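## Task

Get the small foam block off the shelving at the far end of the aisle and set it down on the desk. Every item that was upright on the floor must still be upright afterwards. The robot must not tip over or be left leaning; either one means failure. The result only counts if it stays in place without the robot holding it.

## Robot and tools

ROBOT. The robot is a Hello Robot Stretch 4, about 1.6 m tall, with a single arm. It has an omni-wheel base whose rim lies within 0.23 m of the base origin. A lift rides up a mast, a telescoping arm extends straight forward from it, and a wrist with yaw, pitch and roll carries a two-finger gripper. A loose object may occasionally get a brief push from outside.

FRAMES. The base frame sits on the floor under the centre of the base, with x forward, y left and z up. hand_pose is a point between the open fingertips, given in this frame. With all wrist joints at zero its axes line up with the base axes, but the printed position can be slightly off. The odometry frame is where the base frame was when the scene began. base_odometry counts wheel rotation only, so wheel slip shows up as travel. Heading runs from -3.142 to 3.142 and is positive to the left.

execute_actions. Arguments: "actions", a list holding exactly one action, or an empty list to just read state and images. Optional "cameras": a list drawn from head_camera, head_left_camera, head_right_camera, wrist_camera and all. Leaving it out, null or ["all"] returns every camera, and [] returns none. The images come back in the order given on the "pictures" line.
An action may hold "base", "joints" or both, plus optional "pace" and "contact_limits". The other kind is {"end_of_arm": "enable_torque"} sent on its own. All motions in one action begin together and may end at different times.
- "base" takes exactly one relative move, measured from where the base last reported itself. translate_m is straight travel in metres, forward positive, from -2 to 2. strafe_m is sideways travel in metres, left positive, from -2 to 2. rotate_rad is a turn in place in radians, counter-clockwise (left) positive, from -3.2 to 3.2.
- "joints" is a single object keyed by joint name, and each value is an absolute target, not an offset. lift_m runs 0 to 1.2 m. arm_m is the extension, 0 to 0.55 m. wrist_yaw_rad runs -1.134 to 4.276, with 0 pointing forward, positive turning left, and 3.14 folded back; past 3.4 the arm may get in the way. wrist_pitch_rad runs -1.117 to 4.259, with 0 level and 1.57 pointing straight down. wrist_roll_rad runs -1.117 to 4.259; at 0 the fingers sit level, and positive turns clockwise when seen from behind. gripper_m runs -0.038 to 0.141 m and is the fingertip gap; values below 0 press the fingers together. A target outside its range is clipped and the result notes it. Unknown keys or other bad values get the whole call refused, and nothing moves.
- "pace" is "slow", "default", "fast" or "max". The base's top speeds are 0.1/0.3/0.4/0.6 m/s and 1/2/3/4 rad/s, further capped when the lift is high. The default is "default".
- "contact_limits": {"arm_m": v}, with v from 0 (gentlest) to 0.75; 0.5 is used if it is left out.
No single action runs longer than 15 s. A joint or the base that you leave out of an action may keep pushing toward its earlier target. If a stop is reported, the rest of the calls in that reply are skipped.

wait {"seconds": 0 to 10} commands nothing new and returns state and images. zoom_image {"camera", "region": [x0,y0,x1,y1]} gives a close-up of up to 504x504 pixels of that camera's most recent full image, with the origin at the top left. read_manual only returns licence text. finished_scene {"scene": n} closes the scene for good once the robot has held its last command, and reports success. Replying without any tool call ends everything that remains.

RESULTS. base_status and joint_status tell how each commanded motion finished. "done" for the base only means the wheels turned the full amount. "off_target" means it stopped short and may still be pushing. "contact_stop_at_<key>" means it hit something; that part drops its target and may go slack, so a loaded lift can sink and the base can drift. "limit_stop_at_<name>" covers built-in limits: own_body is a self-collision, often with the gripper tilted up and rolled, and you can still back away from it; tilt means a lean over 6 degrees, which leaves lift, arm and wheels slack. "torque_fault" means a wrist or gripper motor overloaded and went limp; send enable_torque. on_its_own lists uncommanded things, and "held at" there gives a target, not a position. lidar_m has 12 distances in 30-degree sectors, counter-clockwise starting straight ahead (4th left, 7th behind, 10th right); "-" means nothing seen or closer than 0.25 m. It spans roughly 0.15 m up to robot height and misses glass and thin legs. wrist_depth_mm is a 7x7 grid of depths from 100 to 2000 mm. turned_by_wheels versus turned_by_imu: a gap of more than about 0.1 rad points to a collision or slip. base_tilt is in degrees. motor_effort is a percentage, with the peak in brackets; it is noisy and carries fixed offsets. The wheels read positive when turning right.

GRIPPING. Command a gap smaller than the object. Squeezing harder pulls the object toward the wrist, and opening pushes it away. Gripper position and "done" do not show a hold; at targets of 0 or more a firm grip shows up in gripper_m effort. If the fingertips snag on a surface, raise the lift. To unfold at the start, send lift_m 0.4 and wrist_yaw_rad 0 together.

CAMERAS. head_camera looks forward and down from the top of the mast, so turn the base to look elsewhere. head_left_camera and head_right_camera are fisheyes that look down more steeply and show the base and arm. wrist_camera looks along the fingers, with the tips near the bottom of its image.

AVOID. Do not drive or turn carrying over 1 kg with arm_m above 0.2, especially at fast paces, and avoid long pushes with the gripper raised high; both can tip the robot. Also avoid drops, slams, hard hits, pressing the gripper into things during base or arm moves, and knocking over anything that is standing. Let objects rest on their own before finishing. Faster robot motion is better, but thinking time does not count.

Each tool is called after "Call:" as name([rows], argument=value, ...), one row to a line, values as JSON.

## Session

Call:
execute_actions(actions=[])

Scene clock: 0.00 s.
base_odometry: x=+0.000 y=+0.000 heading=+0.000 (m, m, rad; odometry frame)
turned_by_wheels: +0.000 (rad since the last result)
turned_by_imu: +0.000 (rad since the last result)
base_tilt: forward=+0.0 right=+0.6 (deg)
lidar_m: 0.55 0.65 0.89 1.46 1.23 1.19 1.35 1.14 1.14 1.33 2.47 2.51
base_status: not commanded
joint_positions: lift_m=+0.292 arm_m=-0.002 wrist_yaw_rad=+3.057 wrist_pitch_rad=+0.012 wrist_roll_rad=+0.002 gripper_m=+0.057
joint_status: not commanded
motor_effort: lift_m=+19 arm_m=+0 wrist_yaw_rad=+0 wrist_pitch_rad=-5 wrist_roll_rad=-1 gripper_m=-3 wheel_0=+0 wheel_1=+0 wheel_2=+0 (%)
hand_pose: x=-0.1112 y=+0.1116 z=+0.4664 quat_wxyz=(+0.043, -0.006, +0.001, +0.999) (m; base frame)
wrist_depth_mm: - 126 206 1708 1397 1182 1008 / - 116 145 1708 1397 1205 1025 / - 128 172 1756 1397 1182 1025 / 147 147 - 1756 1430 1205 1060 / 1464 - - 1708 1366 1182 1042 / 1160 1397 1229 1366 212 1138 1042 / 904 960 1025 - 1042 1078 1025
pictures: head_camera, head_left_camera, head_right_camera, wrist_camera
camera_calibration (this result's frames):
wrist_camera: T_world_to_cam=[[0.0120547, 0.999884, 0.00930625, -0.0967082], [0.0789815, 0.00832573, -0.996841, 0.515393], [-0.996803, 0.0127516, -0.078872, 0.158215], [0, 0, 0, 1]] pos_world=[0.118169, 0.0903885, 0.527144]
Images, in order (width x height): head_camera 420x560, head_left_camera 420x672, head_right_camera 420x672, wrist_camera 616x392.

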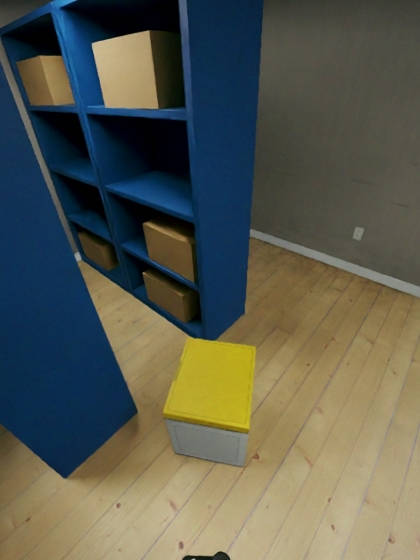

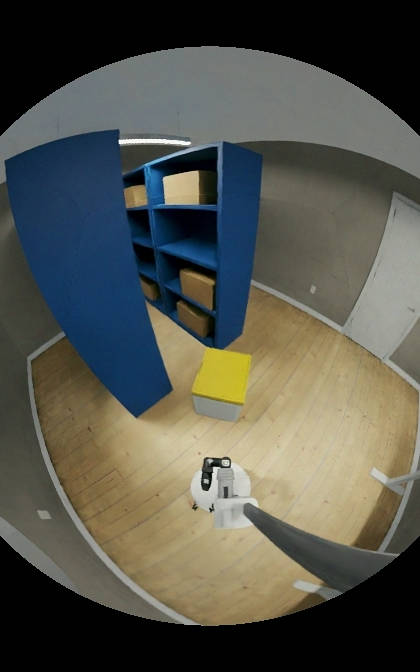

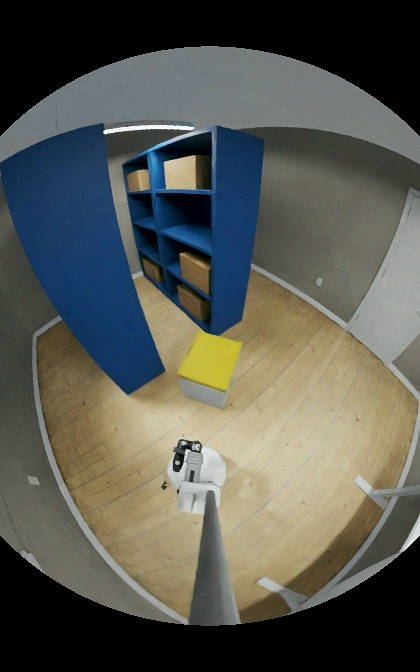

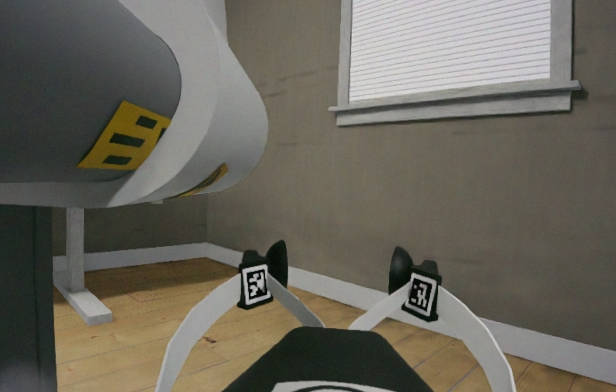

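Call:
execute_actions([
  {"base":{"rotate_rad":0.93}},
], cameras=[])

Call:
execute_actions([
  {"base":{"translate_m":0.55}},
], cameras=["head_right_camera"])

Call:
execute_actions([
  {"base":{"strafe_m":-0.78},"pace":"slow"},
], cameras=["head_camera","head_right_camera"])

Scene clock: 2.13 s.
base_odometry: x=+0.000 y=+0.000 heading=+0.929 (m, m, rad; odometry frame)
turned_by_wheels: +0.929 (rad since the last result)
turned_by_imu: +0.920 (rad since the last result)
base_tilt: forward=+0.1 right=+0.6 (deg)
lidar_m: 0.89 1.59 1.23 1.20 1.29 1.17 1.14 1.28 2.51 2.47 0.57 0.61
base_status: done
joint_positions: lift_m=+0.292 arm_m=-0.002 wrist_yaw_rad=+3.057 wrist_pitch_rad=+0.012 wrist_roll_rad=+0.002 gripper_m=+0.057
joint_status: not commanded
motor_effort: lift_m=+19(19) arm_m=+0(0) wrist_yaw_rad=-1(1) wrist_pitch_rad=-7(5) wrist_roll_rad=-1(1) gripper_m=-2(1) wheel_0=-6(12) wheel_1=-4(9) wheel_2=-5(12) (%)
hand_pose: x=-0.1112 y=+0.1116 z=+0.4664 quat_wxyz=(+0.043, -0.006, +0.001, +0.999) (m; base frame)
wrist_depth_mm: - 126 206 - - 1921 1808 / - 116 145 1537 1537 1863 1863 / - 128 172 - - 1921 1863 / 147 147 - - - 1983 1921 / 1756 - - - - 1921 1808 / 1160 1366 1182 1397 212 1537 1618 / 891 976 1025 - 1078 1025 1138
pictures: none
No camera images: the call's "cameras" was empty. Leave "cameras" out to get every camera's image.

Scene clock: 5.43 s.
base_odometry: x=+0.329 y=+0.440 heading=+0.929 (m, m, rad; odometry frame)
turned_by_wheels: +0.000 (rad since the last result)
turned_by_imu: -0.001 (rad since the last result)
base_tilt: forward=+0.0 right=+0.6 (deg)
lidar_m: 0.36 1.51 1.17 1.16 1.29 1.75 2.50 1.95 0.45 0.35 0.46 0.35
base_status: done
joint_positions: lift_m=+0.292 arm_m=-0.002 wrist_yaw_rad=+3.057 wrist_pitch_rad=+0.012 wrist_roll_rad=+0.002 gripper_m=+0.057
joint_status: not commanded
motor_effort: lift_m=+19(19) arm_m=+0(0) wrist_yaw_rad=+0(0) wrist_pitch_rad=-6(5) wrist_roll_rad=+0(0) gripper_m=-3(0) wheel_0=+5(11) wheel_1=+3(9) wheel_2=-2(14) (%)
hand_pose: x=-0.1112 y=+0.1116 z=+0.4664 quat_wxyz=(+0.043, -0.006, +0.001, +0.999) (m; base frame)
wrist_depth_mm: - 126 206 - - - 1983 / - 116 145 - - - 1921 / - 128 172 - - - 1921 / 147 147 - - - - 1921 / 1756 - - - - - 1921 / 1160 1366 1229 1366 211 1537 1618 / 904 960 1042 - 1060 1042 1138
pictures: head_right_camera
Images, in order (width x height): head_right_camera 420x672.

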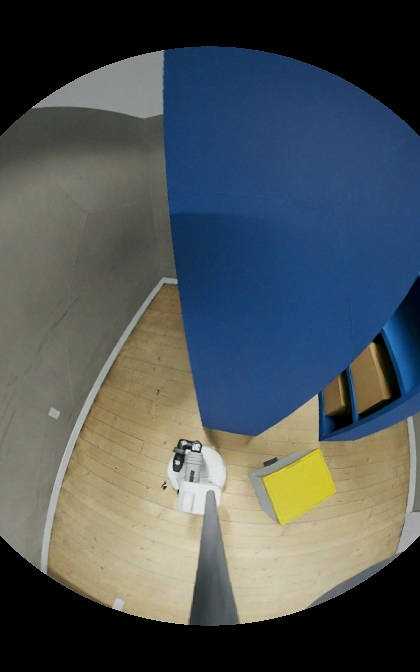

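Scene clock: 14.37 s.
base_odometry: x=+0.954 y=-0.026 heading=+0.929 (m, m, rad; odometry frame)
turned_by_wheels: +0.000 (rad since the last result)
turned_by_imu: -0.003 (rad since the last result)
base_tilt: forward=+0.1 right=+0.6 (deg)
lidar_m: 1.05 0.46 0.46 1.93 2.08 1.84 2.16 0.27 0.25 0.25 0.34 0.37
base_status: done
joint_positions: lift_m=+0.292 arm_m=-0.002 wrist_yaw_rad=+3.057 wrist_pitch_rad=+0.012 wrist_roll_rad=+0.002 gripper_m=+0.057
joint_status: not commanded
motor_effort: lift_m=+19(19) arm_m=+0(0) wrist_yaw_rad=-1(0) wrist_pitch_rad=-6(6) wrist_roll_rad=+0(1) gripper_m=-2(4) wheel_0=+9(11) wheel_1=-8(10) wheel_2=+0(1) (%)
hand_pose: x=-0.1112 y=+0.1116 z=+0.4664 quat_wxyz=(+0.043, -0.006, +0.001, +0.999) (m; base frame)
wrist_depth_mm: - 126 206 - - - - / - 116 145 - - - - / - 129 172 - - - - / 147 147 - - - - - / 324 402 - - - - - / 320 387 1229 1366 211 1576 1537 / 322 377 1008 - 1042 1042 1138
pictures: head_camera, head_right_camera
Images, in order (width x height): head_camera 420x560, head_right_camera 420x672.

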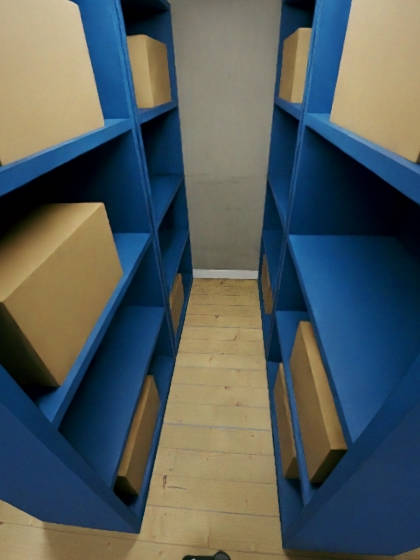

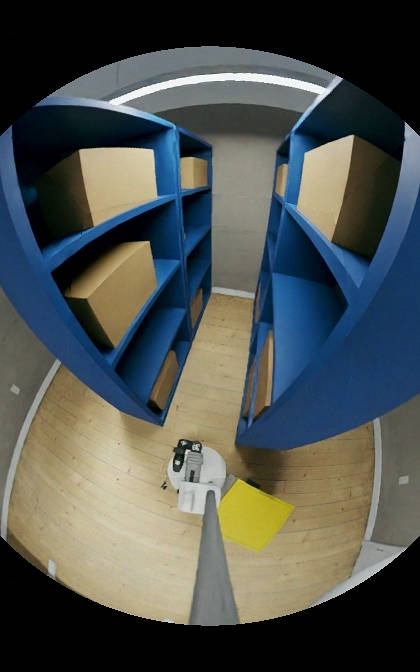

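Call:
execute_actions([
  {"base":{"strafe_m":0.05}},
], cameras=[])

Call:
execute_actions([
  {"base":{"rotate_rad":-0.11}},
], cameras=[])

Call:
execute_actions([
  {"base":{"translate_m":1.0}},
], cameras=["head_camera","head_right_camera","head_left_camera"])

Scene clock: 15.97 s.
base_odometry: x=+0.914 y=+0.004 heading=+0.929 (m, m, rad; odometry frame)
turned_by_wheels: +0.000 (rad since the last result)
turned_by_imu: +0.000 (rad since the last result)
base_tilt: forward=+0.0 right=+0.6 (deg)
lidar_m: 0.93 0.44 0.46 1.89 2.03 1.85 2.14 0.25 0.25 0.26 0.37 0.46
base_status: done
joint_positions: lift_m=+0.292 arm_m=-0.002 wrist_yaw_rad=+3.057 wrist_pitch_rad=+0.012 wrist_roll_rad=+0.002 gripper_m=+0.057
joint_status: not commanded
motor_effort: lift_m=+19(19) arm_m=+0(0) wrist_yaw_rad=-1(0) wrist_pitch_rad=-5(6) wrist_roll_rad=-1(1) gripper_m=-2(2) wheel_0=-3(13) wheel_1=+4(11) wheel_2=+0(1) (%)
hand_pose: x=-0.1112 y=+0.1116 z=+0.4664 quat_wxyz=(+0.043, -0.006, +0.001, +0.999) (m; base frame)
wrist_depth_mm: - 126 206 - - - - / - 116 145 - - - - / - 128 172 - - - - / 147 147 - - - - - / 359 - - - - - - / 359 1205 1255 1366 211 1576 1576 / 359 421 1008 - 1078 1042 1138
pictures: none
No camera images: the call's "cameras" was empty. Leave "cameras" out to get every camera's image.

Scene clock: 16.73 s.
base_odometry: x=+0.914 y=+0.004 heading=+0.820 (m, m, rad; odometry frame)
turned_by_wheels: -0.109 (rad since the last result)
turned_by_imu: -0.108 (rad since the last result)
base_tilt: forward=+0.1 right=+0.6 (deg)
lidar_m: 1.15 0.47 0.44 1.89 1.99 1.90 2.15 0.29 0.25 0.25 0.39 0.37
base_status: done
joint_positions: lift_m=+0.292 arm_m=-0.002 wrist_yaw_rad=+3.057 wrist_pitch_rad=+0.012 wrist_roll_rad=+0.002 gripper_m=+0.057
joint_status: not commanded
motor_effort: lift_m=+19(19) arm_m=+0(1) wrist_yaw_rad=+0(0) wrist_pitch_rad=-6(6) wrist_roll_rad=+1(1) gripper_m=-4(4) wheel_0=+5(11) wheel_1=+3(9) wheel_2=+4(8) (%)
hand_pose: x=-0.1112 y=+0.1116 z=+0.4664 quat_wxyz=(+0.043, -0.006, +0.001, +0.999) (m; base frame)
wrist_depth_mm: - 126 206 - - - - / - 116 145 - - - - / - 129 172 - - - - / 147 146 - - - - - / 373 - - - - - - / 373 1366 1229 1397 212 1576 1576 / 373 960 1025 - 1060 1078 1138
pictures: none
No camera images: the call's "cameras" was empty. Leave "cameras" out to get every camera's image.

Scene clock: 21.57 s.
base_odometry: x=+1.595 y=+0.735 heading=+0.821 (m, m, rad; odometry frame)
turned_by_wheels: +0.000 (rad since the last result)
turned_by_imu: -0.002 (rad since the last result)
base_tilt: forward=+0.1 right=+0.6 (deg)
lidar_m: 1.13 0.45 0.32 0.30 0.33 0.44 1.06 0.38 0.27 0.25 0.27 0.40
base_status: done
joint_positions: lift_m=+0.292 arm_m=-0.002 wrist_yaw_rad=+3.057 wrist_pitch_rad=+0.012 wrist_roll_rad=+0.002 gripper_m=+0.057
joint_status: not commanded
motor_effort: lift_m=+19(19) arm_m=+0(0) wrist_yaw_rad=-1(0) wrist_pitch_rad=-6(5) wrist_roll_rad=-1(0) gripper_m=-3(2) wheel_0=+5(10) wheel_1=+4(8) wheel_2=-3(14) (%)
hand_pose: x=-0.1112 y=+0.1116 z=+0.4664 quat_wxyz=(+0.043, -0.006, +0.001, +0.999) (m; base frame)
wrist_depth_mm: - 126 206 - - 759 750 / - 116 146 - - 768 768 / - 128 172 - - 778 768 / 147 147 1182 - - 768 389 / 809 798 1205 - - 768 788 / 554 809 1078 1397 212 544 544 / 559 809 1025 - 778 459 389
pictures: head_camera, head_left_camera, head_right_camera
Images, in order (width x height): head_camera 420x560, head_left_camera 420x672, head_right_camera 420x672.

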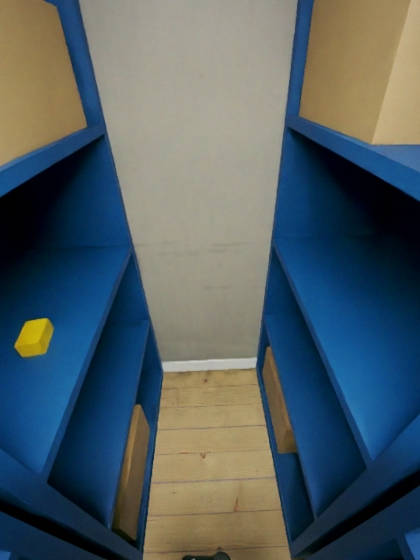

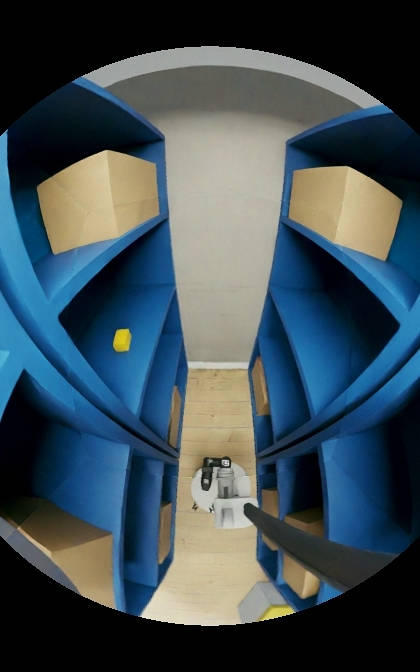

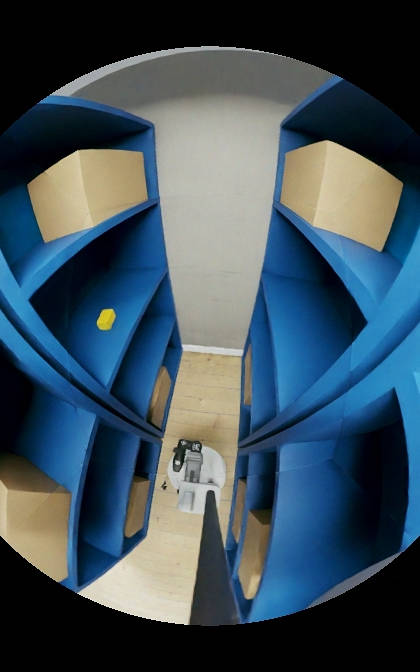

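Call:
execute_actions([
  {"base":{"strafe_m":0.02},"joints":{"lift_m":0.9}},
], cameras=[])

Call:
execute_actions([
  {"base":{"translate_m":0.54}},
], cameras=[])

Call:
execute_actions([
  {"joints":{"wrist_yaw_rad":0,"gripper_m":0.12}},
], cameras=[])

Call:
execute_actions([
  {"base":{"rotate_rad":1.6},"pace":"slow"},
], cameras=["head_camera","wrist_camera"])

Scene clock: 25.27 s.
base_odometry: x=+1.581 y=+0.749 heading=+0.821 (m, m, rad; odometry frame)
turned_by_wheels: +0.000 (rad since the last result)
turned_by_imu: +0.000 (rad since the last result)
base_tilt: forward=+0.0 right=+0.6 (deg)
lidar_m: 1.11 0.45 0.29 0.27 0.31 0.43 1.10 0.41 0.29 0.28 0.30 0.42
base_status: done
joint_positions: lift_m=+0.900 arm_m=-0.002 wrist_yaw_rad=+3.057 wrist_pitch_rad=+0.012 wrist_roll_rad=+0.002 gripper_m=+0.057
joint_status: all done
motor_effort: lift_m=+23(25) arm_m=+0(0) wrist_yaw_rad=+1(0) wrist_pitch_rad=-6(5) wrist_roll_rad=-1(2) gripper_m=-2(2) wheel_0=-5(11) wheel_1=+2(11) wheel_2=+0(2) (%)
hand_pose: x=-0.1112 y=+0.1116 z=+1.0745 quat_wxyz=(+0.043, -0.006, +0.001, +0.999) (m; base frame)
wrist_depth_mm: - 126 206 - - 676 634 / - 116 146 - - 768 359 / - 129 172 - - 521 357 / 147 146 - - - 512 355 / 591 809 - - - 504 351 / 732 798 - - 212 418 343 / 615 809 1366 - 788 778 329
pictures: none
No camera images: the call's "cameras" was empty. Leave "cameras" out to get every camera's image.

Scene clock: 28.57 s.
base_odometry: x=+1.949 y=+1.144 heading=+0.821 (m, m, rad; odometry frame)
turned_by_wheels: +0.000 (rad since the last result)
turned_by_imu: -0.001 (rad since the last result)
base_tilt: forward=+0.1 right=+0.6 (deg)
lidar_m: 0.57 0.41 0.28 0.27 0.29 0.40 1.17 0.43 0.28 0.27 0.27 0.44
base_status: done
joint_positions: lift_m=+0.900 arm_m=-0.002 wrist_yaw_rad=+3.057 wrist_pitch_rad=+0.012 wrist_roll_rad=+0.002 gripper_m=+0.057
joint_status: not commanded
motor_effort: lift_m=+23(23) arm_m=+0(0) wrist_yaw_rad=+0(2) wrist_pitch_rad=-5(6) wrist_roll_rad=+0(1) gripper_m=-2(2) wheel_0=+6(11) wheel_1=+4(8) wheel_2=-4(14) (%)
hand_pose: x=-0.1112 y=+0.1116 z=+1.0745 quat_wxyz=(+0.043, -0.006, +0.001, +0.999) (m; base frame)
wrist_depth_mm: - 127 207 - 1308 469 382 / - 116 146 - 1281 469 389 / - 129 172 - 1308 466 387 / 147 147 - - 1060 462 392 / 591 1160 - - 904 455 392 / 831 931 1182 - 212 399 394 / 842 854 1618 - 1229 399 332
pictures: none
No camera images: the call's "cameras" was empty. Leave "cameras" out to get every camera's image.

Scene clock: 30.93 s.
base_odometry: x=+1.949 y=+1.144 heading=+0.821 (m, m, rad; odometry frame)
turned_by_wheels: +0.000 (rad since the last result)
turned_by_imu: +0.000 (rad since the last result)
base_tilt: forward=+0.1 right=+0.6 (deg)
lidar_m: 0.58 0.42 0.30 0.26 0.27 0.41 1.19 0.43 0.28 0.28 0.27 0.44
base_status: not commanded
joint_positions: lift_m=+0.900 arm_m=-0.002 wrist_yaw_rad=+0.000 wrist_pitch_rad=+0.012 wrist_roll_rad=+0.002 gripper_m=+0.120
joint_status: all done
motor_effort: lift_m=+23(23) arm_m=+0(0) wrist_yaw_rad=-2(6) wrist_pitch_rad=-6(6) wrist_roll_rad=+0(0) gripper_m=+0(5) wheel_0=+6(6) wheel_1=+4(4) wheel_2=-4(4) (%)
hand_pose: x=+0.4573 y=-0.0873 z=+1.0745 quat_wxyz=(+1.000, +0.001, +0.006, +0.000) (m; base frame)
wrist_depth_mm: 397 384 373 368 359 351 342 / 402 389 379 373 364 353 347 / 402 392 379 375 366 355 349 / 407 394 387 377 368 359 351 / 407 399 384 377 366 359 353 / 410 404 389 377 370 211 355 / 415 407 394 - 373 364 357
pictures: none
No camera images: the call's "cameras" was empty. Leave "cameras" out to get every camera's image.

Scene clock: 33.83 s.
base_odometry: x=+1.949 y=+1.144 heading=+2.420 (m, m, rad; odometry frame)
turned_by_wheels: +1.599 (rad since the last result)
turned_by_imu: +1.584 (rad since the last result)
base_tilt: forward=+0.0 right=+0.6 (deg)
lidar_m: 0.27 0.30 0.42 1.05 0.41 0.29 0.27 0.34 0.45 0.58 0.41 0.29
base_status: done
joint_positions: lift_m=+0.900 arm_m=-0.002 wrist_yaw_rad=+0.000 wrist_pitch_rad=+0.012 wrist_roll_rad=+0.002 gripper_m=+0.120
joint_status: not commanded
motor_effort: lift_m=+23(23) arm_m=+0(1) wrist_yaw_rad=-1(1) wrist_pitch_rad=-6(5) wrist_roll_rad=+0(0) gripper_m=-1(2) wheel_0=-7(9) wheel_1=-5(8) wheel_2=-4(10) (%)
hand_pose: x=+0.4573 y=-0.0874 z=+1.0745 quat_wxyz=(+1.000, +0.001, +0.006, +0.000) (m; base frame)
wrist_depth_mm: 418 535 530 512 496 480 469 / 421 544 525 517 500 484 469 / 424 549 535 517 504 488 477 / 433 554 539 525 508 492 480 / 439 554 535 525 508 492 484 / 359 377 234 377 355 211 424 / 267 268 215 - 286 289 307
pictures: head_camera, wrist_camera
camera_calibration (this result's frames):
wrist_camera: T_world_to_cam=[[0.0730181, -0.997287, 0.00930547, -0.112657], [-0.0779986, -0.0150121, -0.99684, 1.14805], [0.994276, 0.0720615, -0.0788831, -0.129902], [0, 0, 0, 1]] pos_world=[0.22693, -0.0857559, 1.13522]
Images, in order (width x height): head_camera 420x560, wrist_camera 616x392.

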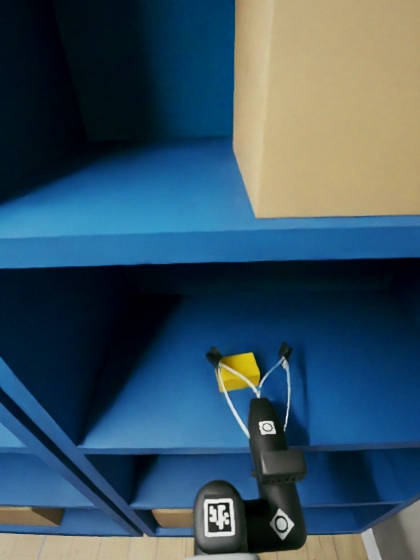

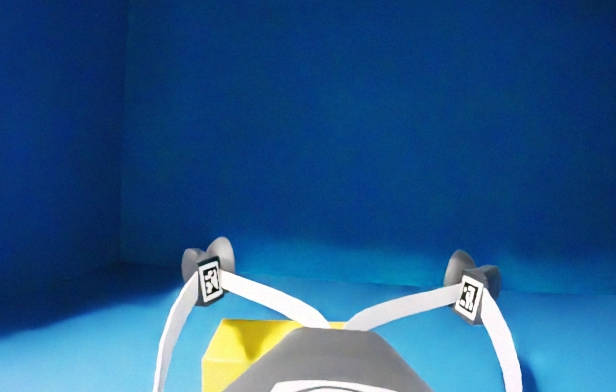

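Call:
execute_actions([
  {"base":{"strafe_m":0.035},"joints":{"gripper_m":0.14}},
], cameras=[])

Call:
execute_actions([
  {"joints":{"wrist_pitch_rad":0.22}},
], cameras=["head_camera","wrist_camera"])

Scene clock: 35.30 s.
base_odometry: x=+1.926 y=+1.118 heading=+2.419 (m, m, rad; odometry frame)
turned_by_wheels: +0.000 (rad since the last result)
turned_by_imu: +0.000 (rad since the last result)
base_tilt: forward=+0.0 right=+0.6 (deg)
lidar_m: 0.26 0.28 0.44 1.03 0.39 0.29 0.27 0.31 0.44 0.61 0.41 0.30
base_status: done
joint_positions: lift_m=+0.900 arm_m=-0.002 wrist_yaw_rad=+0.000 wrist_pitch_rad=+0.012 wrist_roll_rad=+0.002 gripper_m=+0.140
joint_status: all done
motor_effort: lift_m=+23(23) arm_m=+0(1) wrist_yaw_rad=-1(1) wrist_pitch_rad=-6(6) wrist_roll_rad=+0(1) gripper_m=+0(1) wheel_0=-7(13) wheel_1=+2(12) wheel_2=+0(3) (%)
hand_pose: x=+0.4573 y=-0.0874 z=+1.0745 quat_wxyz=(+1.000, +0.001, +0.006, +0.000) (m; base frame)
wrist_depth_mm: 375 504 535 517 500 480 469 / 382 525 530 517 500 480 473 / 389 530 539 521 504 488 477 / 392 535 544 525 508 492 484 / 397 504 535 525 512 492 484 / 362 373 338 373 353 207 418 / 267 273 290 - 196 289 304
pictures: none
No camera images: the call's "cameras" was empty. Leave "cameras" out to get every camera's image.

Scene clock: 35.97 s.
base_odometry: x=+1.926 y=+1.118 heading=+2.419 (m, m, rad; odometry frame)
turned_by_wheels: +0.000 (rad since the last result)
turned_by_imu: +0.000 (rad since the last result)
base_tilt: forward=+0.0 right=+0.6 (deg)
lidar_m: 0.26 0.31 0.45 1.06 0.42 0.30 0.28 0.33 0.43 0.60 0.41 0.29
base_status: not commanded
joint_positions: lift_m=+0.900 arm_m=-0.002 wrist_yaw_rad=+0.000 wrist_pitch_rad=+0.222 wrist_roll_rad=+0.002 gripper_m=+0.140
joint_status: all done
motor_effort: lift_m=+23(23) arm_m=+0(1) wrist_yaw_rad=+0(0) wrist_pitch_rad=-4(5) wrist_roll_rad=-2(1) gripper_m=-1(1) wheel_0=-7(7) wheel_1=+2(2) wheel_2=+0(0) (%)
hand_pose: x=+0.4502 y=-0.0874 z=+1.0144 quat_wxyz=(+0.994, +0.001, +0.111, +0.000) (m; base frame)
wrist_depth_mm: 370 496 496 473 462 452 430 / 382 512 508 496 480 462 449 / 392 525 535 512 492 477 462 / 384 469 484 496 500 484 477 / 301 306 296 208 211 324 327 / 222 224 211 193 195 207 236 / 181 183 190 - 186 185 192
pictures: head_camera, wrist_camera
camera_calibration (this result's frames):
wrist_camera: T_world_to_cam=[[0.0733173, -0.99729, -0.00610206, -0.0960994], [-0.284083, -0.015019, -0.958682, 1.1417], [0.955992, 0.0720215, -0.284414, 0.0981073], [0, 0, 0, 1]] pos_world=[0.237594, -0.0857577, 1.12184]
Images, in order (width x height): head_camera 420x560, wrist_camera 616x392.

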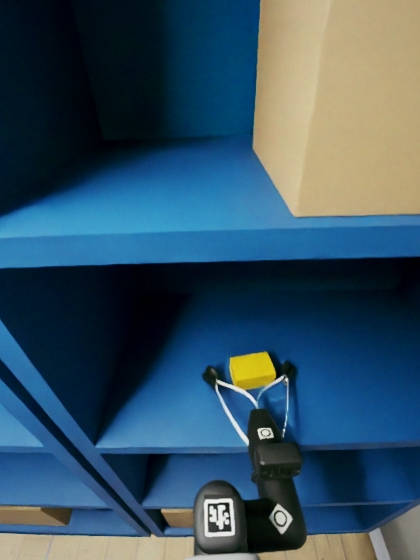

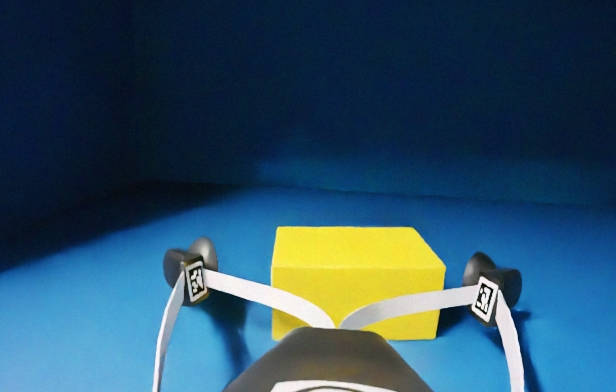

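Call:
execute_actions([
  {"joints":{"lift_m":0.892}},
], cameras=[])

Call:
execute_actions([
  {"joints":{"gripper_m":0.045}},
], cameras=[])

Call:
execute_actions([
  {"joints":{"lift_m":0.97}},
], cameras=["wrist_camera"])

Call:
execute_actions([
  {"base":{"rotate_rad":-1.6},"pace":"slow"},
], cameras=[])

Call:
execute_actions([
  {"joints":{"wrist_yaw_rad":3.0}},
], cameras=[])

Call:
execute_actions([
  {"base":{"translate_m":-1.47}},
], cameras=[])

Call:
execute_actions([
  {"base":{"strafe_m":0.2}},
], cameras=[])

Call:
execute_actions([
  {"base":{"rotate_rad":3.16},"pace":"slow"},
], cameras=["head_camera","wrist_camera"])

Scene clock: 37.37 s.
base_odometry: x=+1.926 y=+1.118 heading=+2.419 (m, m, rad; odometry frame)
turned_by_wheels: +0.000 (rad since the last result)
turned_by_imu: +0.000 (rad since the last result)
base_tilt: forward=+0.0 right=+0.6 (deg)
lidar_m: 0.27 0.29 0.45 1.02 0.42 0.31 0.29 0.31 0.44 0.60 0.40 0.27
base_status: not commanded
joint_positions: lift_m=+0.892 arm_m=-0.002 wrist_yaw_rad=+0.000 wrist_pitch_rad=+0.222 wrist_roll_rad=+0.002 gripper_m=+0.140
joint_status: all done
motor_effort: lift_m=+15(21) arm_m=+0(0) wrist_yaw_rad=+0(1) wrist_pitch_rad=-4(5) wrist_roll_rad=+0(1) gripper_m=-1(1) wheel_0=-7(7) wheel_1=+2(2) wheel_2=+0(0) (%)
hand_pose: x=+0.4502 y=-0.0874 z=+1.0072 quat_wxyz=(+0.994, +0.001, +0.111, +0.000) (m; base frame)
wrist_depth_mm: 373 500 492 477 462 449 436 / 379 512 512 496 477 462 449 / 387 530 530 508 500 477 469 / 375 449 455 466 477 488 477 / 286 291 279 191 192 307 307 / 210 214 204 193 195 200 223 / 171 173 180 - 175 175 -
pictures: none
No camera images: the call's "cameras" was empty. Leave "cameras" out to get every camera's image.

Scene clock: 39.33 s.
base_odometry: x=+1.926 y=+1.118 heading=+2.419 (m, m, rad; odometry frame)
turned_by_wheels: +0.000 (rad since the last result)
turned_by_imu: +0.000 (rad since the last result)
base_tilt: forward=+0.0 right=+0.6 (deg)
lidar_m: 0.26 0.31 0.44 1.06 0.39 0.29 0.29 0.31 0.45 0.61 0.37 0.29
base_status: not commanded
joint_positions: lift_m=+0.892 arm_m=-0.002 wrist_yaw_rad=+0.000 wrist_pitch_rad=+0.222 wrist_roll_rad=+0.002 gripper_m=+0.045
joint_status: all done
motor_effort: lift_m=+15(15) arm_m=+0(0) wrist_yaw_rad=+1(3) wrist_pitch_rad=-5(7) wrist_roll_rad=+0(0) gripper_m=-16(17) wheel_0=-7(7) wheel_1=+2(2) wheel_2=+0(0) (%)
hand_pose: x=+0.4502 y=-0.0875 z=+1.0070 quat_wxyz=(+0.994, +0.001, +0.111, +0.000) (m; base frame)
wrist_depth_mm: 375 500 496 480 462 445 436 / 379 512 504 500 480 466 452 / 384 530 530 512 496 477 462 / 375 442 455 466 477 480 473 / 282 289 294 185 187 306 304 / 209 212 191 182 181 182 221 / 170 170 178 - 174 174 -
pictures: none
No camera images: the call's "cameras" was empty. Leave "cameras" out to get every camera's image.

Scene clock: 40.63 s.
base_odometry: x=+1.926 y=+1.118 heading=+2.419 (m, m, rad; odometry frame)
turned_by_wheels: +0.000 (rad since the last result)
turned_by_imu: +0.000 (rad since the last result)
base_tilt: forward=+0.1 right=+0.7 (deg)
lidar_m: 0.27 0.26 0.43 1.04 0.42 0.29 0.28 0.33 0.46 0.61 0.39 0.30
base_status: not commanded
joint_positions: lift_m=+0.970 arm_m=-0.002 wrist_yaw_rad=+0.000 wrist_pitch_rad=+0.222 wrist_roll_rad=+0.002 gripper_m=+0.045
joint_status: all done
motor_effort: lift_m=+23(25) arm_m=+0(1) wrist_yaw_rad=+1(0) wrist_pitch_rad=-6(7) wrist_roll_rad=-1(2) gripper_m=-15(18) wheel_0=-7(7) wheel_1=+2(3) wheel_2=+0(0) (%)
hand_pose: x=+0.4502 y=-0.0875 z=+1.0842 quat_wxyz=(+0.994, +0.001, +0.111, +0.000) (m; base frame)
wrist_depth_mm: 375 504 488 480 466 449 436 / 382 512 508 496 477 459 449 / 387 530 530 512 496 477 469 / 392 530 549 530 512 500 480 / 397 469 477 185 186 500 492 / 343 347 190 182 182 181 362 / 278 278 293 - 285 286 276
pictures: wrist_camera
camera_calibration (this result's frames):
wrist_camera: T_world_to_cam=[[0.0730087, -0.997312, -0.00613993, -0.095577], [-0.284609, -0.0149338, -0.958527, 1.20868], [0.955859, 0.0717283, -0.284935, 0.118624], [0, 0, 0, 1]] pos_world=[0.237591, -0.0857786, 1.19176]
Images, in order (width x height): wrist_camera 616x392.

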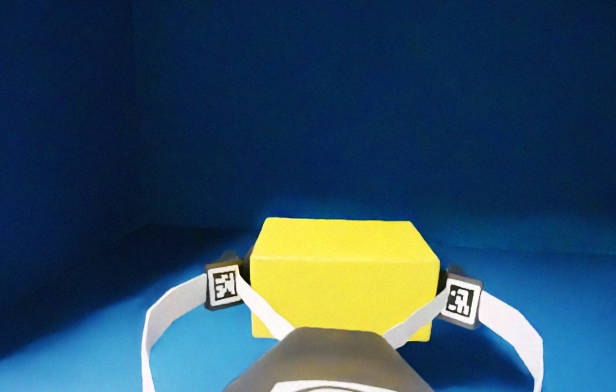

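Scene clock: 43.53 s.
base_odometry: x=+1.925 y=+1.118 heading=+0.821 (m, m, rad; odometry frame)
turned_by_wheels: -1.599 (rad since the last result)
turned_by_imu: -1.584 (rad since the last result)
base_tilt: forward=+0.0 right=+0.6 (deg)
lidar_m: 0.61 0.40 0.27 0.26 0.31 0.44 1.18 0.41 0.29 0.26 0.29 0.43
base_status: done
joint_positions: lift_m=+0.970 arm_m=-0.002 wrist_yaw_rad=+0.000 wrist_pitch_rad=+0.222 wrist_roll_rad=+0.002 gripper_m=+0.045
joint_status: not commanded
motor_effort: lift_m=+23(23) arm_m=+0(1) wrist_yaw_rad=+1(1) wrist_pitch_rad=-6(6) wrist_roll_rad=-1(1) gripper_m=-14(18) wheel_0=+7(10) wheel_1=+6(9) wheel_2=+5(11) (%)
hand_pose: x=+0.4502 y=-0.0874 z=+1.0842 quat_wxyz=(+0.994, +0.001, +0.111, +0.000) (m; base frame)
wrist_depth_mm: 399 389 382 368 362 353 345 / 413 404 394 387 375 366 357 / 430 418 413 402 389 382 368 / 449 442 424 413 404 394 382 / 466 459 439 185 187 404 382 / 484 473 190 182 181 181 368 / 492 504 480 - 445 442 379
pictures: none
No camera images: the call's "cameras" was empty. Leave "cameras" out to get every camera's image.

Scene clock: 45.87 s.
base_odometry: x=+1.925 y=+1.118 heading=+0.821 (m, m, rad; odometry frame)
turned_by_wheels: +0.000 (rad since the last result)
turned_by_imu: +0.000 (rad since the last result)
base_tilt: forward=+0.0 right=+0.7 (deg)
lidar_m: 0.62 0.42 0.28 0.27 0.30 0.43 1.19 0.44 0.30 0.28 0.29 0.41
base_status: not commanded
joint_positions: lift_m=+0.970 arm_m=-0.002 wrist_yaw_rad=+3.000 wrist_pitch_rad=+0.222 wrist_roll_rad=+0.002 gripper_m=+0.045
joint_status: all done
motor_effort: lift_m=+23(23) arm_m=+0(0) wrist_yaw_rad=+1(7) wrist_pitch_rad=-7(6) wrist_roll_rad=-2(0) gripper_m=-17(15) wheel_0=+7(7) wheel_1=+6(6) wheel_2=+5(5) (%)
hand_pose: x=-0.0974 y=+0.1263 z=+1.0842 quat_wxyz=(+0.071, -0.111, +0.009, +0.991) (m; base frame)
wrist_depth_mm: 109 129 218 - 1182 407 334 / 131 166 - - 960 407 349 / 1205 1229 - - 854 421 357 / 723 1138 - - 854 410 375 / 842 1025 1661 185 186 402 392 / 854 866 191 182 182 181 366 / 854 891 1618 - 946 427 287
pictures: none
No camera images: the call's "cameras" was empty. Leave "cameras" out to get every camera's image.

Scene clock: 52.27 s.
base_odometry: x=+0.923 y=+0.043 heading=+0.820 (m, m, rad; odometry frame)
turned_by_wheels: -0.001 (rad since the last result)
turned_by_imu: +0.001 (rad since the last result)
base_tilt: forward=+0.0 right=+0.6 (deg)
lidar_m: 1.15 0.44 0.39 1.86 1.93 1.92 2.21 0.29 0.26 0.28 0.38 0.41
base_status: done
joint_positions: lift_m=+0.970 arm_m=-0.002 wrist_yaw_rad=+3.000 wrist_pitch_rad=+0.222 wrist_roll_rad=+0.002 gripper_m=+0.045
joint_status: not commanded
motor_effort: lift_m=+23(23) arm_m=+0(1) wrist_yaw_rad=+0(0) wrist_pitch_rad=-7(5) wrist_roll_rad=-1(1) gripper_m=-16(16) wheel_0=-7(9) wheel_1=-4(8) wheel_2=+2(12) (%)
hand_pose: x=-0.0974 y=+0.1263 z=+1.0843 quat_wxyz=(+0.070, -0.111, +0.009, +0.991) (m; base frame)
wrist_depth_mm: 109 129 218 - - - - / 131 166 - - - - - / - - - - - - - / - - - - - - - / - - - 185 187 - - / 1863 - 190 182 181 182 - / 1537 1661 1808 - 1708 1708 1618
pictures: none
No camera images: the call's "cameras" was empty. Leave "cameras" out to get every camera's image.

Scene clock: 54.20 s.
base_odometry: x=+0.777 y=+0.179 heading=+0.820 (m, m, rad; odometry frame)
turned_by_wheels: +0.000 (rad since the last result)
turned_by_imu: +0.001 (rad since the last result)
base_tilt: forward=+0.0 right=+0.6 (deg)
lidar_m: 0.41 0.25 0.35 1.66 1.75 1.94 2.21 2.72 0.46 0.46 0.55 0.70
base_status: done
joint_positions: lift_m=+0.970 arm_m=-0.002 wrist_yaw_rad=+3.000 wrist_pitch_rad=+0.222 wrist_roll_rad=+0.002 gripper_m=+0.045
joint_status: not commanded
motor_effort: lift_m=+23(23) arm_m=-1(0) wrist_yaw_rad=+0(1) wrist_pitch_rad=-7(6) wrist_roll_rad=-1(0) gripper_m=-16(16) wheel_0=-4(13) wheel_1=+2(11) wheel_2=+0(3) (%)
hand_pose: x=-0.0974 y=+0.1263 z=+1.0843 quat_wxyz=(+0.070, -0.111, +0.009, +0.991) (m; base frame)
wrist_depth_mm: 109 129 218 - - - - / 131 166 - - - - - / - - - - - - - / - - - - - - - / - - - 185 186 - - / 1983 - 191 182 181 181 - / 1499 1661 1708 - 1708 1708 1661
pictures: none
No camera images: the call's "cameras" was empty. Leave "cameras" out to get every camera's image.

Scene clock: 58.63 s.
base_odometry: x=+0.777 y=+0.179 heading=-2.304 (m, m, rad; odometry frame)
turned_by_wheels: +3.159 (rad since the last result)
turned_by_imu: +3.131 (rad since the last result)
base_tilt: forward=+0.1 right=+0.6 (deg)
lidar_m: 1.82 2.78 0.44 0.48 0.54 0.73 0.43 0.25 0.36 1.67 1.76 1.88
base_status: done
joint_positions: lift_m=+0.970 arm_m=-0.002 wrist_yaw_rad=+3.000 wrist_pitch_rad=+0.222 wrist_roll_rad=+0.002 gripper_m=+0.045
joint_status: not commanded
motor_effort: lift_m=+23(23) arm_m=-1(1) wrist_yaw_rad=-1(1) wrist_pitch_rad=-6(6) wrist_roll_rad=+0(1) gripper_m=-15(18) wheel_0=-6(9) wheel_1=-4(8) wheel_2=-5(9) (%)
hand_pose: x=-0.0974 y=+0.1263 z=+1.0843 quat_wxyz=(+0.070, -0.111, +0.009, +0.991) (m; base frame)
wrist_depth_mm: 109 128 219 - 1756 1138 1078 / 132 166 1160 - - 1160 1138 / 357 488 1182 - - 1182 1205 / 373 500 1255 - - 1042 820 / 387 492 1308 185 187 1281 615 / 402 421 190 182 182 181 707 / 415 427 1008 - 1397 820 574
pictures: head_camera, wrist_camera
camera_calibration (this result's frames):
wrist_camera: T_world_to_cam=[[0.0682764, 0.997647, -0.00615085, -0.0947662], [0.283911, -0.0253397, -0.958516, 1.11273], [-0.956417, 0.0636977, -0.284973, 0.441484], [0, 0, 0, 1]] pos_world=[0.112796, 0.0946181, 1.1918]
Images, in order (width x height): head_camera 420x560, wrist_camera 616x392.

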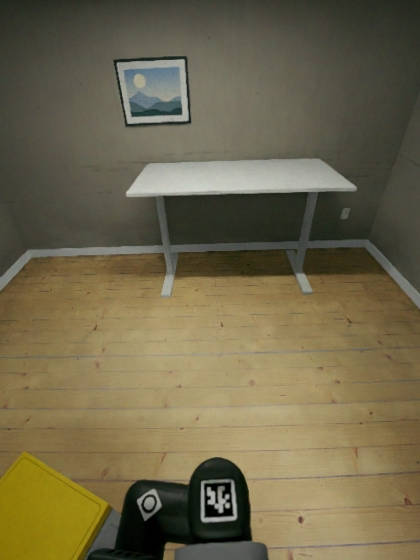

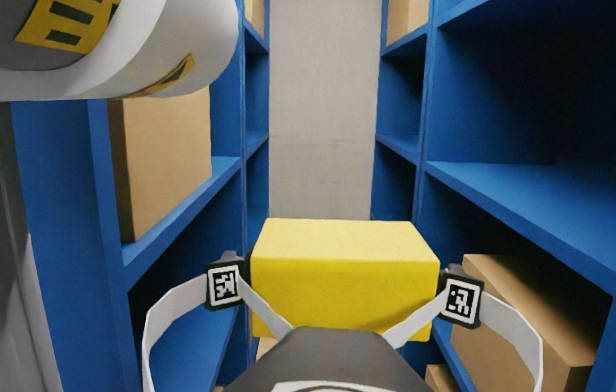

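Call:
execute_actions([
  {"base":{"translate_m":1.27},"joints":{"wrist_yaw_rad":0,"lift_m":1.0}},
], cameras=[])

Call:
execute_actions([
  {"joints":{"arm_m":0.3}},
], cameras=["wrist_camera"])

Scene clock: 64.70 s.
base_odometry: x=-0.073 y=-0.764 heading=-2.304 (m, m, rad; odometry frame)
turned_by_wheels: +0.000 (rad since the last result)
turned_by_imu: -0.003 (rad since the last result)
base_tilt: forward=+0.1 right=+0.6 (deg)
lidar_m: 0.55 0.55 2.01 1.96 2.11 0.98 1.52 1.61 1.74 1.68 0.75 0.59
base_status: done
joint_positions: lift_m=+1.000 arm_m=-0.002 wrist_yaw_rad=+0.000 wrist_pitch_rad=+0.223 wrist_roll_rad=+0.002 gripper_m=+0.045
joint_status: all done
motor_effort: lift_m=+23(24) arm_m=+0(0) wrist_yaw_rad=-1(6) wrist_pitch_rad=-7(6) wrist_roll_rad=+0(0) gripper_m=-16(17) wheel_0=+5(12) wheel_1=+3(9) wheel_2=-4(14) (%)
hand_pose: x=+0.4502 y=-0.0874 z=+1.1142 quat_wxyz=(+0.994, +0.001, +0.111, +0.000) (m; base frame)
wrist_depth_mm: 1160 1078 1042 1025 1025 991 960 / 1182 1138 1118 1060 1060 1008 991 / 1229 1182 1138 1118 1078 1042 1025 / 1281 1118 1008 1042 1025 1042 1025 / 627 640 654 185 186 676 683 / 462 469 190 182 182 181 488 / 1464 418 402 - 389 387 382
pictures: none
No camera images: the call's "cameras" was empty. Leave "cameras" out to get every camera's image.

Scene clock: 66.73 s.
base_odometry: x=-0.073 y=-0.764 heading=-2.304 (m, m, rad; odometry frame)
turned_by_wheels: +0.000 (rad since the last result)
turned_by_imu: +0.000 (rad since the last result)
base_tilt: forward=+0.0 right=+0.6 (deg)
lidar_m: 0.54 0.59 2.00 1.94 2.12 0.96 1.53 1.59 1.72 1.66 0.79 0.58
base_status: not commanded
joint_positions: lift_m=+1.000 arm_m=+0.299 wrist_yaw_rad=+0.000 wrist_pitch_rad=+0.222 wrist_roll_rad=+0.002 gripper_m=+0.045
joint_status: all done
motor_effort: lift_m=+23(23) arm_m=+5(7) wrist_yaw_rad=-1(0) wrist_pitch_rad=-7(6) wrist_roll_rad=+0(1) gripper_m=-15(15) wheel_0=+5(5) wheel_1=+3(3) wheel_2=-4(4) (%)
hand_pose: x=+0.7514 y=-0.0874 z=+1.1142 quat_wxyz=(+0.994, +0.001, +0.111, +0.000) (m; base frame)
wrist_depth_mm: 831 798 778 759 750 715 699 / 866 831 809 788 759 750 723 / 891 878 842 831 798 768 750 / 931 904 891 854 831 798 788 / 627 634 634 185 187 668 676 / 462 469 190 181 181 181 484 / 375 377 394 - 382 382 379
pictures: wrist_camera
camera_calibration (this result's frames):
wrist_camera: T_world_to_cam=[[0.0733549, -0.997287, -0.00614548, -0.11754], [-0.284638, -0.0150298, -0.958517, 1.32319], [0.955824, 0.0720612, -0.284969, -0.160682], [0, 0, 0, 1]] pos_world=[0.538836, -0.0857549, 1.22178]
Images, in order (width x height): wrist_camera 616x392.

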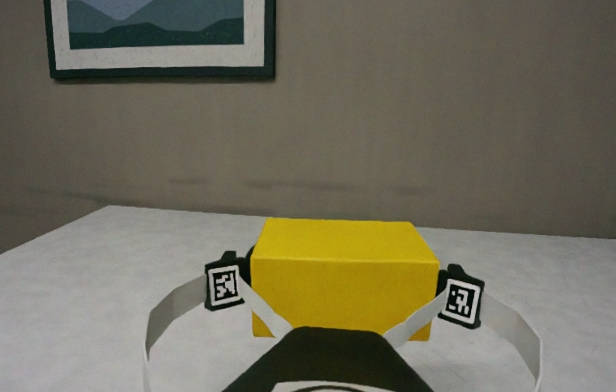

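(469−212)/1.73 = 148 mm.

Call:
execute_actions([
  {"joints":{"lift_m":0.856},"pace":"slow"},
], cameras=[])

Call:
execute_actions([
  {"joints":{"gripper_m":0.14}},
], cameras=[])

Call:
execute_actions([
  {"joints":{"lift_m":0.95,"arm_m":0.1}},
], cameras=["wrist_camera"])

Call:
finished_scene(scene=2)

Scene clock: 69.17 s.
base_odometry: x=-0.073 y=-0.764 heading=-2.304 (m, m, rad; odometry frame)
turned_by_wheels: +0.000 (rad since the last result)
turned_by_imu: +0.000 (rad since the last result)
base_tilt: forward=+0.0 right=+0.6 (deg)
lidar_m: 0.58 0.59 2.02 1.97 2.13 0.96 1.52 1.59 1.73 1.66 0.77 0.58
base_status: not commanded
joint_positions: lift_m=+0.856 arm_m=+0.299 wrist_yaw_rad=+0.000 wrist_pitch_rad=+0.222 wrist_roll_rad=+0.002 gripper_m=+0.045
joint_status: all done
motor_effort: lift_m=+15(22) arm_m=+5(5) wrist_yaw_rad=-1(2) wrist_pitch_rad=-5(6) wrist_roll_rad=-1(2) gripper_m=-14(17) wheel_0=+5(5) wheel_1=+3(3) wheel_2=-4(4) (%)
hand_pose: x=+0.7514 y=-0.0874 z=+0.9709 quat_wxyz=(+0.994, +0.001, +0.111, +0.000) (m; base frame)
wrist_depth_mm: 820 809 788 768 741 715 699 / 878 854 809 798 778 741 723 / 878 854 842 809 778 759 750 / 445 455 466 473 484 496 500 / 290 296 301 185 186 314 314 / 213 216 191 182 181 181 226 / 175 174 183 - 179 177 -
pictures: none
No camera images: the call's "cameras" was empty. Leave "cameras" out to get every camera's image.

Scene clock: 71.13 s.
base_odometry: x=-0.073 y=-0.764 heading=-2.304 (m, m, rad; odometry frame)
turned_by_wheels: +0.000 (rad since the last result)
turned_by_imu: +0.000 (rad since the last result)
base_tilt: forward=+0.0 right=+0.6 (deg)
lidar_m: 0.53 0.58 2.00 1.97 2.12 0.97 1.51 1.60 1.73 1.64 0.78 0.58
base_status: not commanded
joint_positions: lift_m=+0.856 arm_m=+0.299 wrist_yaw_rad=+0.000 wrist_pitch_rad=+0.222 wrist_roll_rad=+0.002 gripper_m=+0.140
joint_status: all done
motor_effort: lift_m=+15(15) arm_m=+5(5) wrist_yaw_rad=+0(0) wrist_pitch_rad=-8(6) wrist_roll_rad=-2(0) gripper_m=+1(12) wheel_0=+5(5) wheel_1=+3(3) wheel_2=-4(4) (%)
hand_pose: x=+0.7514 y=-0.0874 z=+0.9709 quat_wxyz=(+0.994, +0.001, +0.111, +0.000) (m; base frame)
wrist_depth_mm: 842 809 778 768 741 715 699 / 866 842 798 798 759 732 715 / 917 854 831 809 788 759 750 / 449 452 466 473 480 492 508 / 290 296 283 196 200 312 314 / 216 219 203 195 196 205 228 / 174 176 183 - 179 179 -
pictures: none
No camera images: the call's "cameras" was empty. Leave "cameras" out to get every camera's image.

Scene clock: 72.83 s.
base_odometry: x=-0.073 y=-0.764 heading=-2.304 (m, m, rad; odometry frame)
turned_by_wheels: +0.000 (rad since the last result)
turned_by_imu: +0.000 (rad since the last result)
base_tilt: forward=+0.0 right=+0.6 (deg)
lidar_m: 0.53 0.57 1.99 1.97 2.11 0.99 1.53 1.58 1.74 1.66 0.78 0.55
base_status: not commanded
joint_positions: lift_m=+0.950 arm_m=+0.101 wrist_yaw_rad=+0.000 wrist_pitch_rad=+0.222 wrist_roll_rad=+0.002 gripper_m=+0.140
joint_status: all done
motor_effort: lift_m=+23(23) arm_m=-5(5) wrist_yaw_rad=+0(0) wrist_pitch_rad=-5(7) wrist_roll_rad=-1(0) gripper_m=+0(3) wheel_0=+5(5) wheel_1=+3(3) wheel_2=-4(4) (%)
hand_pose: x=+0.5532 y=-0.0874 z=+1.0643 quat_wxyz=(+0.994, +0.001, +0.111, +0.000) (m; base frame)
wrist_depth_mm: 1060 976 960 946 931 878 866 / 1078 1042 1008 976 946 931 891 / 1098 1078 1042 1008 976 960 931 / 1138 798 809 842 854 866 891 / 508 521 500 500 544 554 549 / 377 384 353 377 362 207 397 / 307 310 322 - 315 315 325
pictures: wrist_camera
camera_calibration (this result's frames):
wrist_camera: T_world_to_cam=[[0.0732012, -0.997298, -0.00613016, -0.103282], [-0.284442, -0.0149858, -0.958576, 1.21884], [0.955894, 0.0719126, -0.284771, 0.0142978], [0, 0, 0, 1]] pos_world=[0.340582, -0.0857655, 1.17179]
Images, in order (width x height): wrist_camera 616x392.

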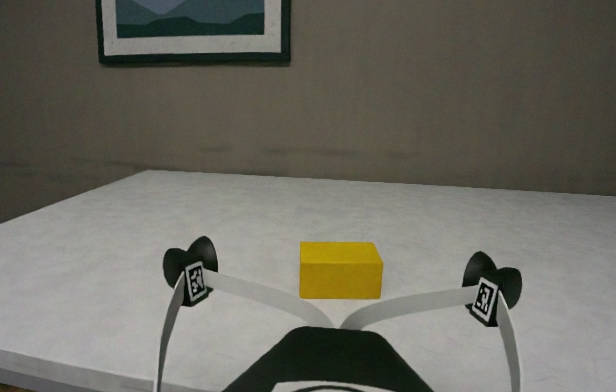

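The scene is finished: the task was done.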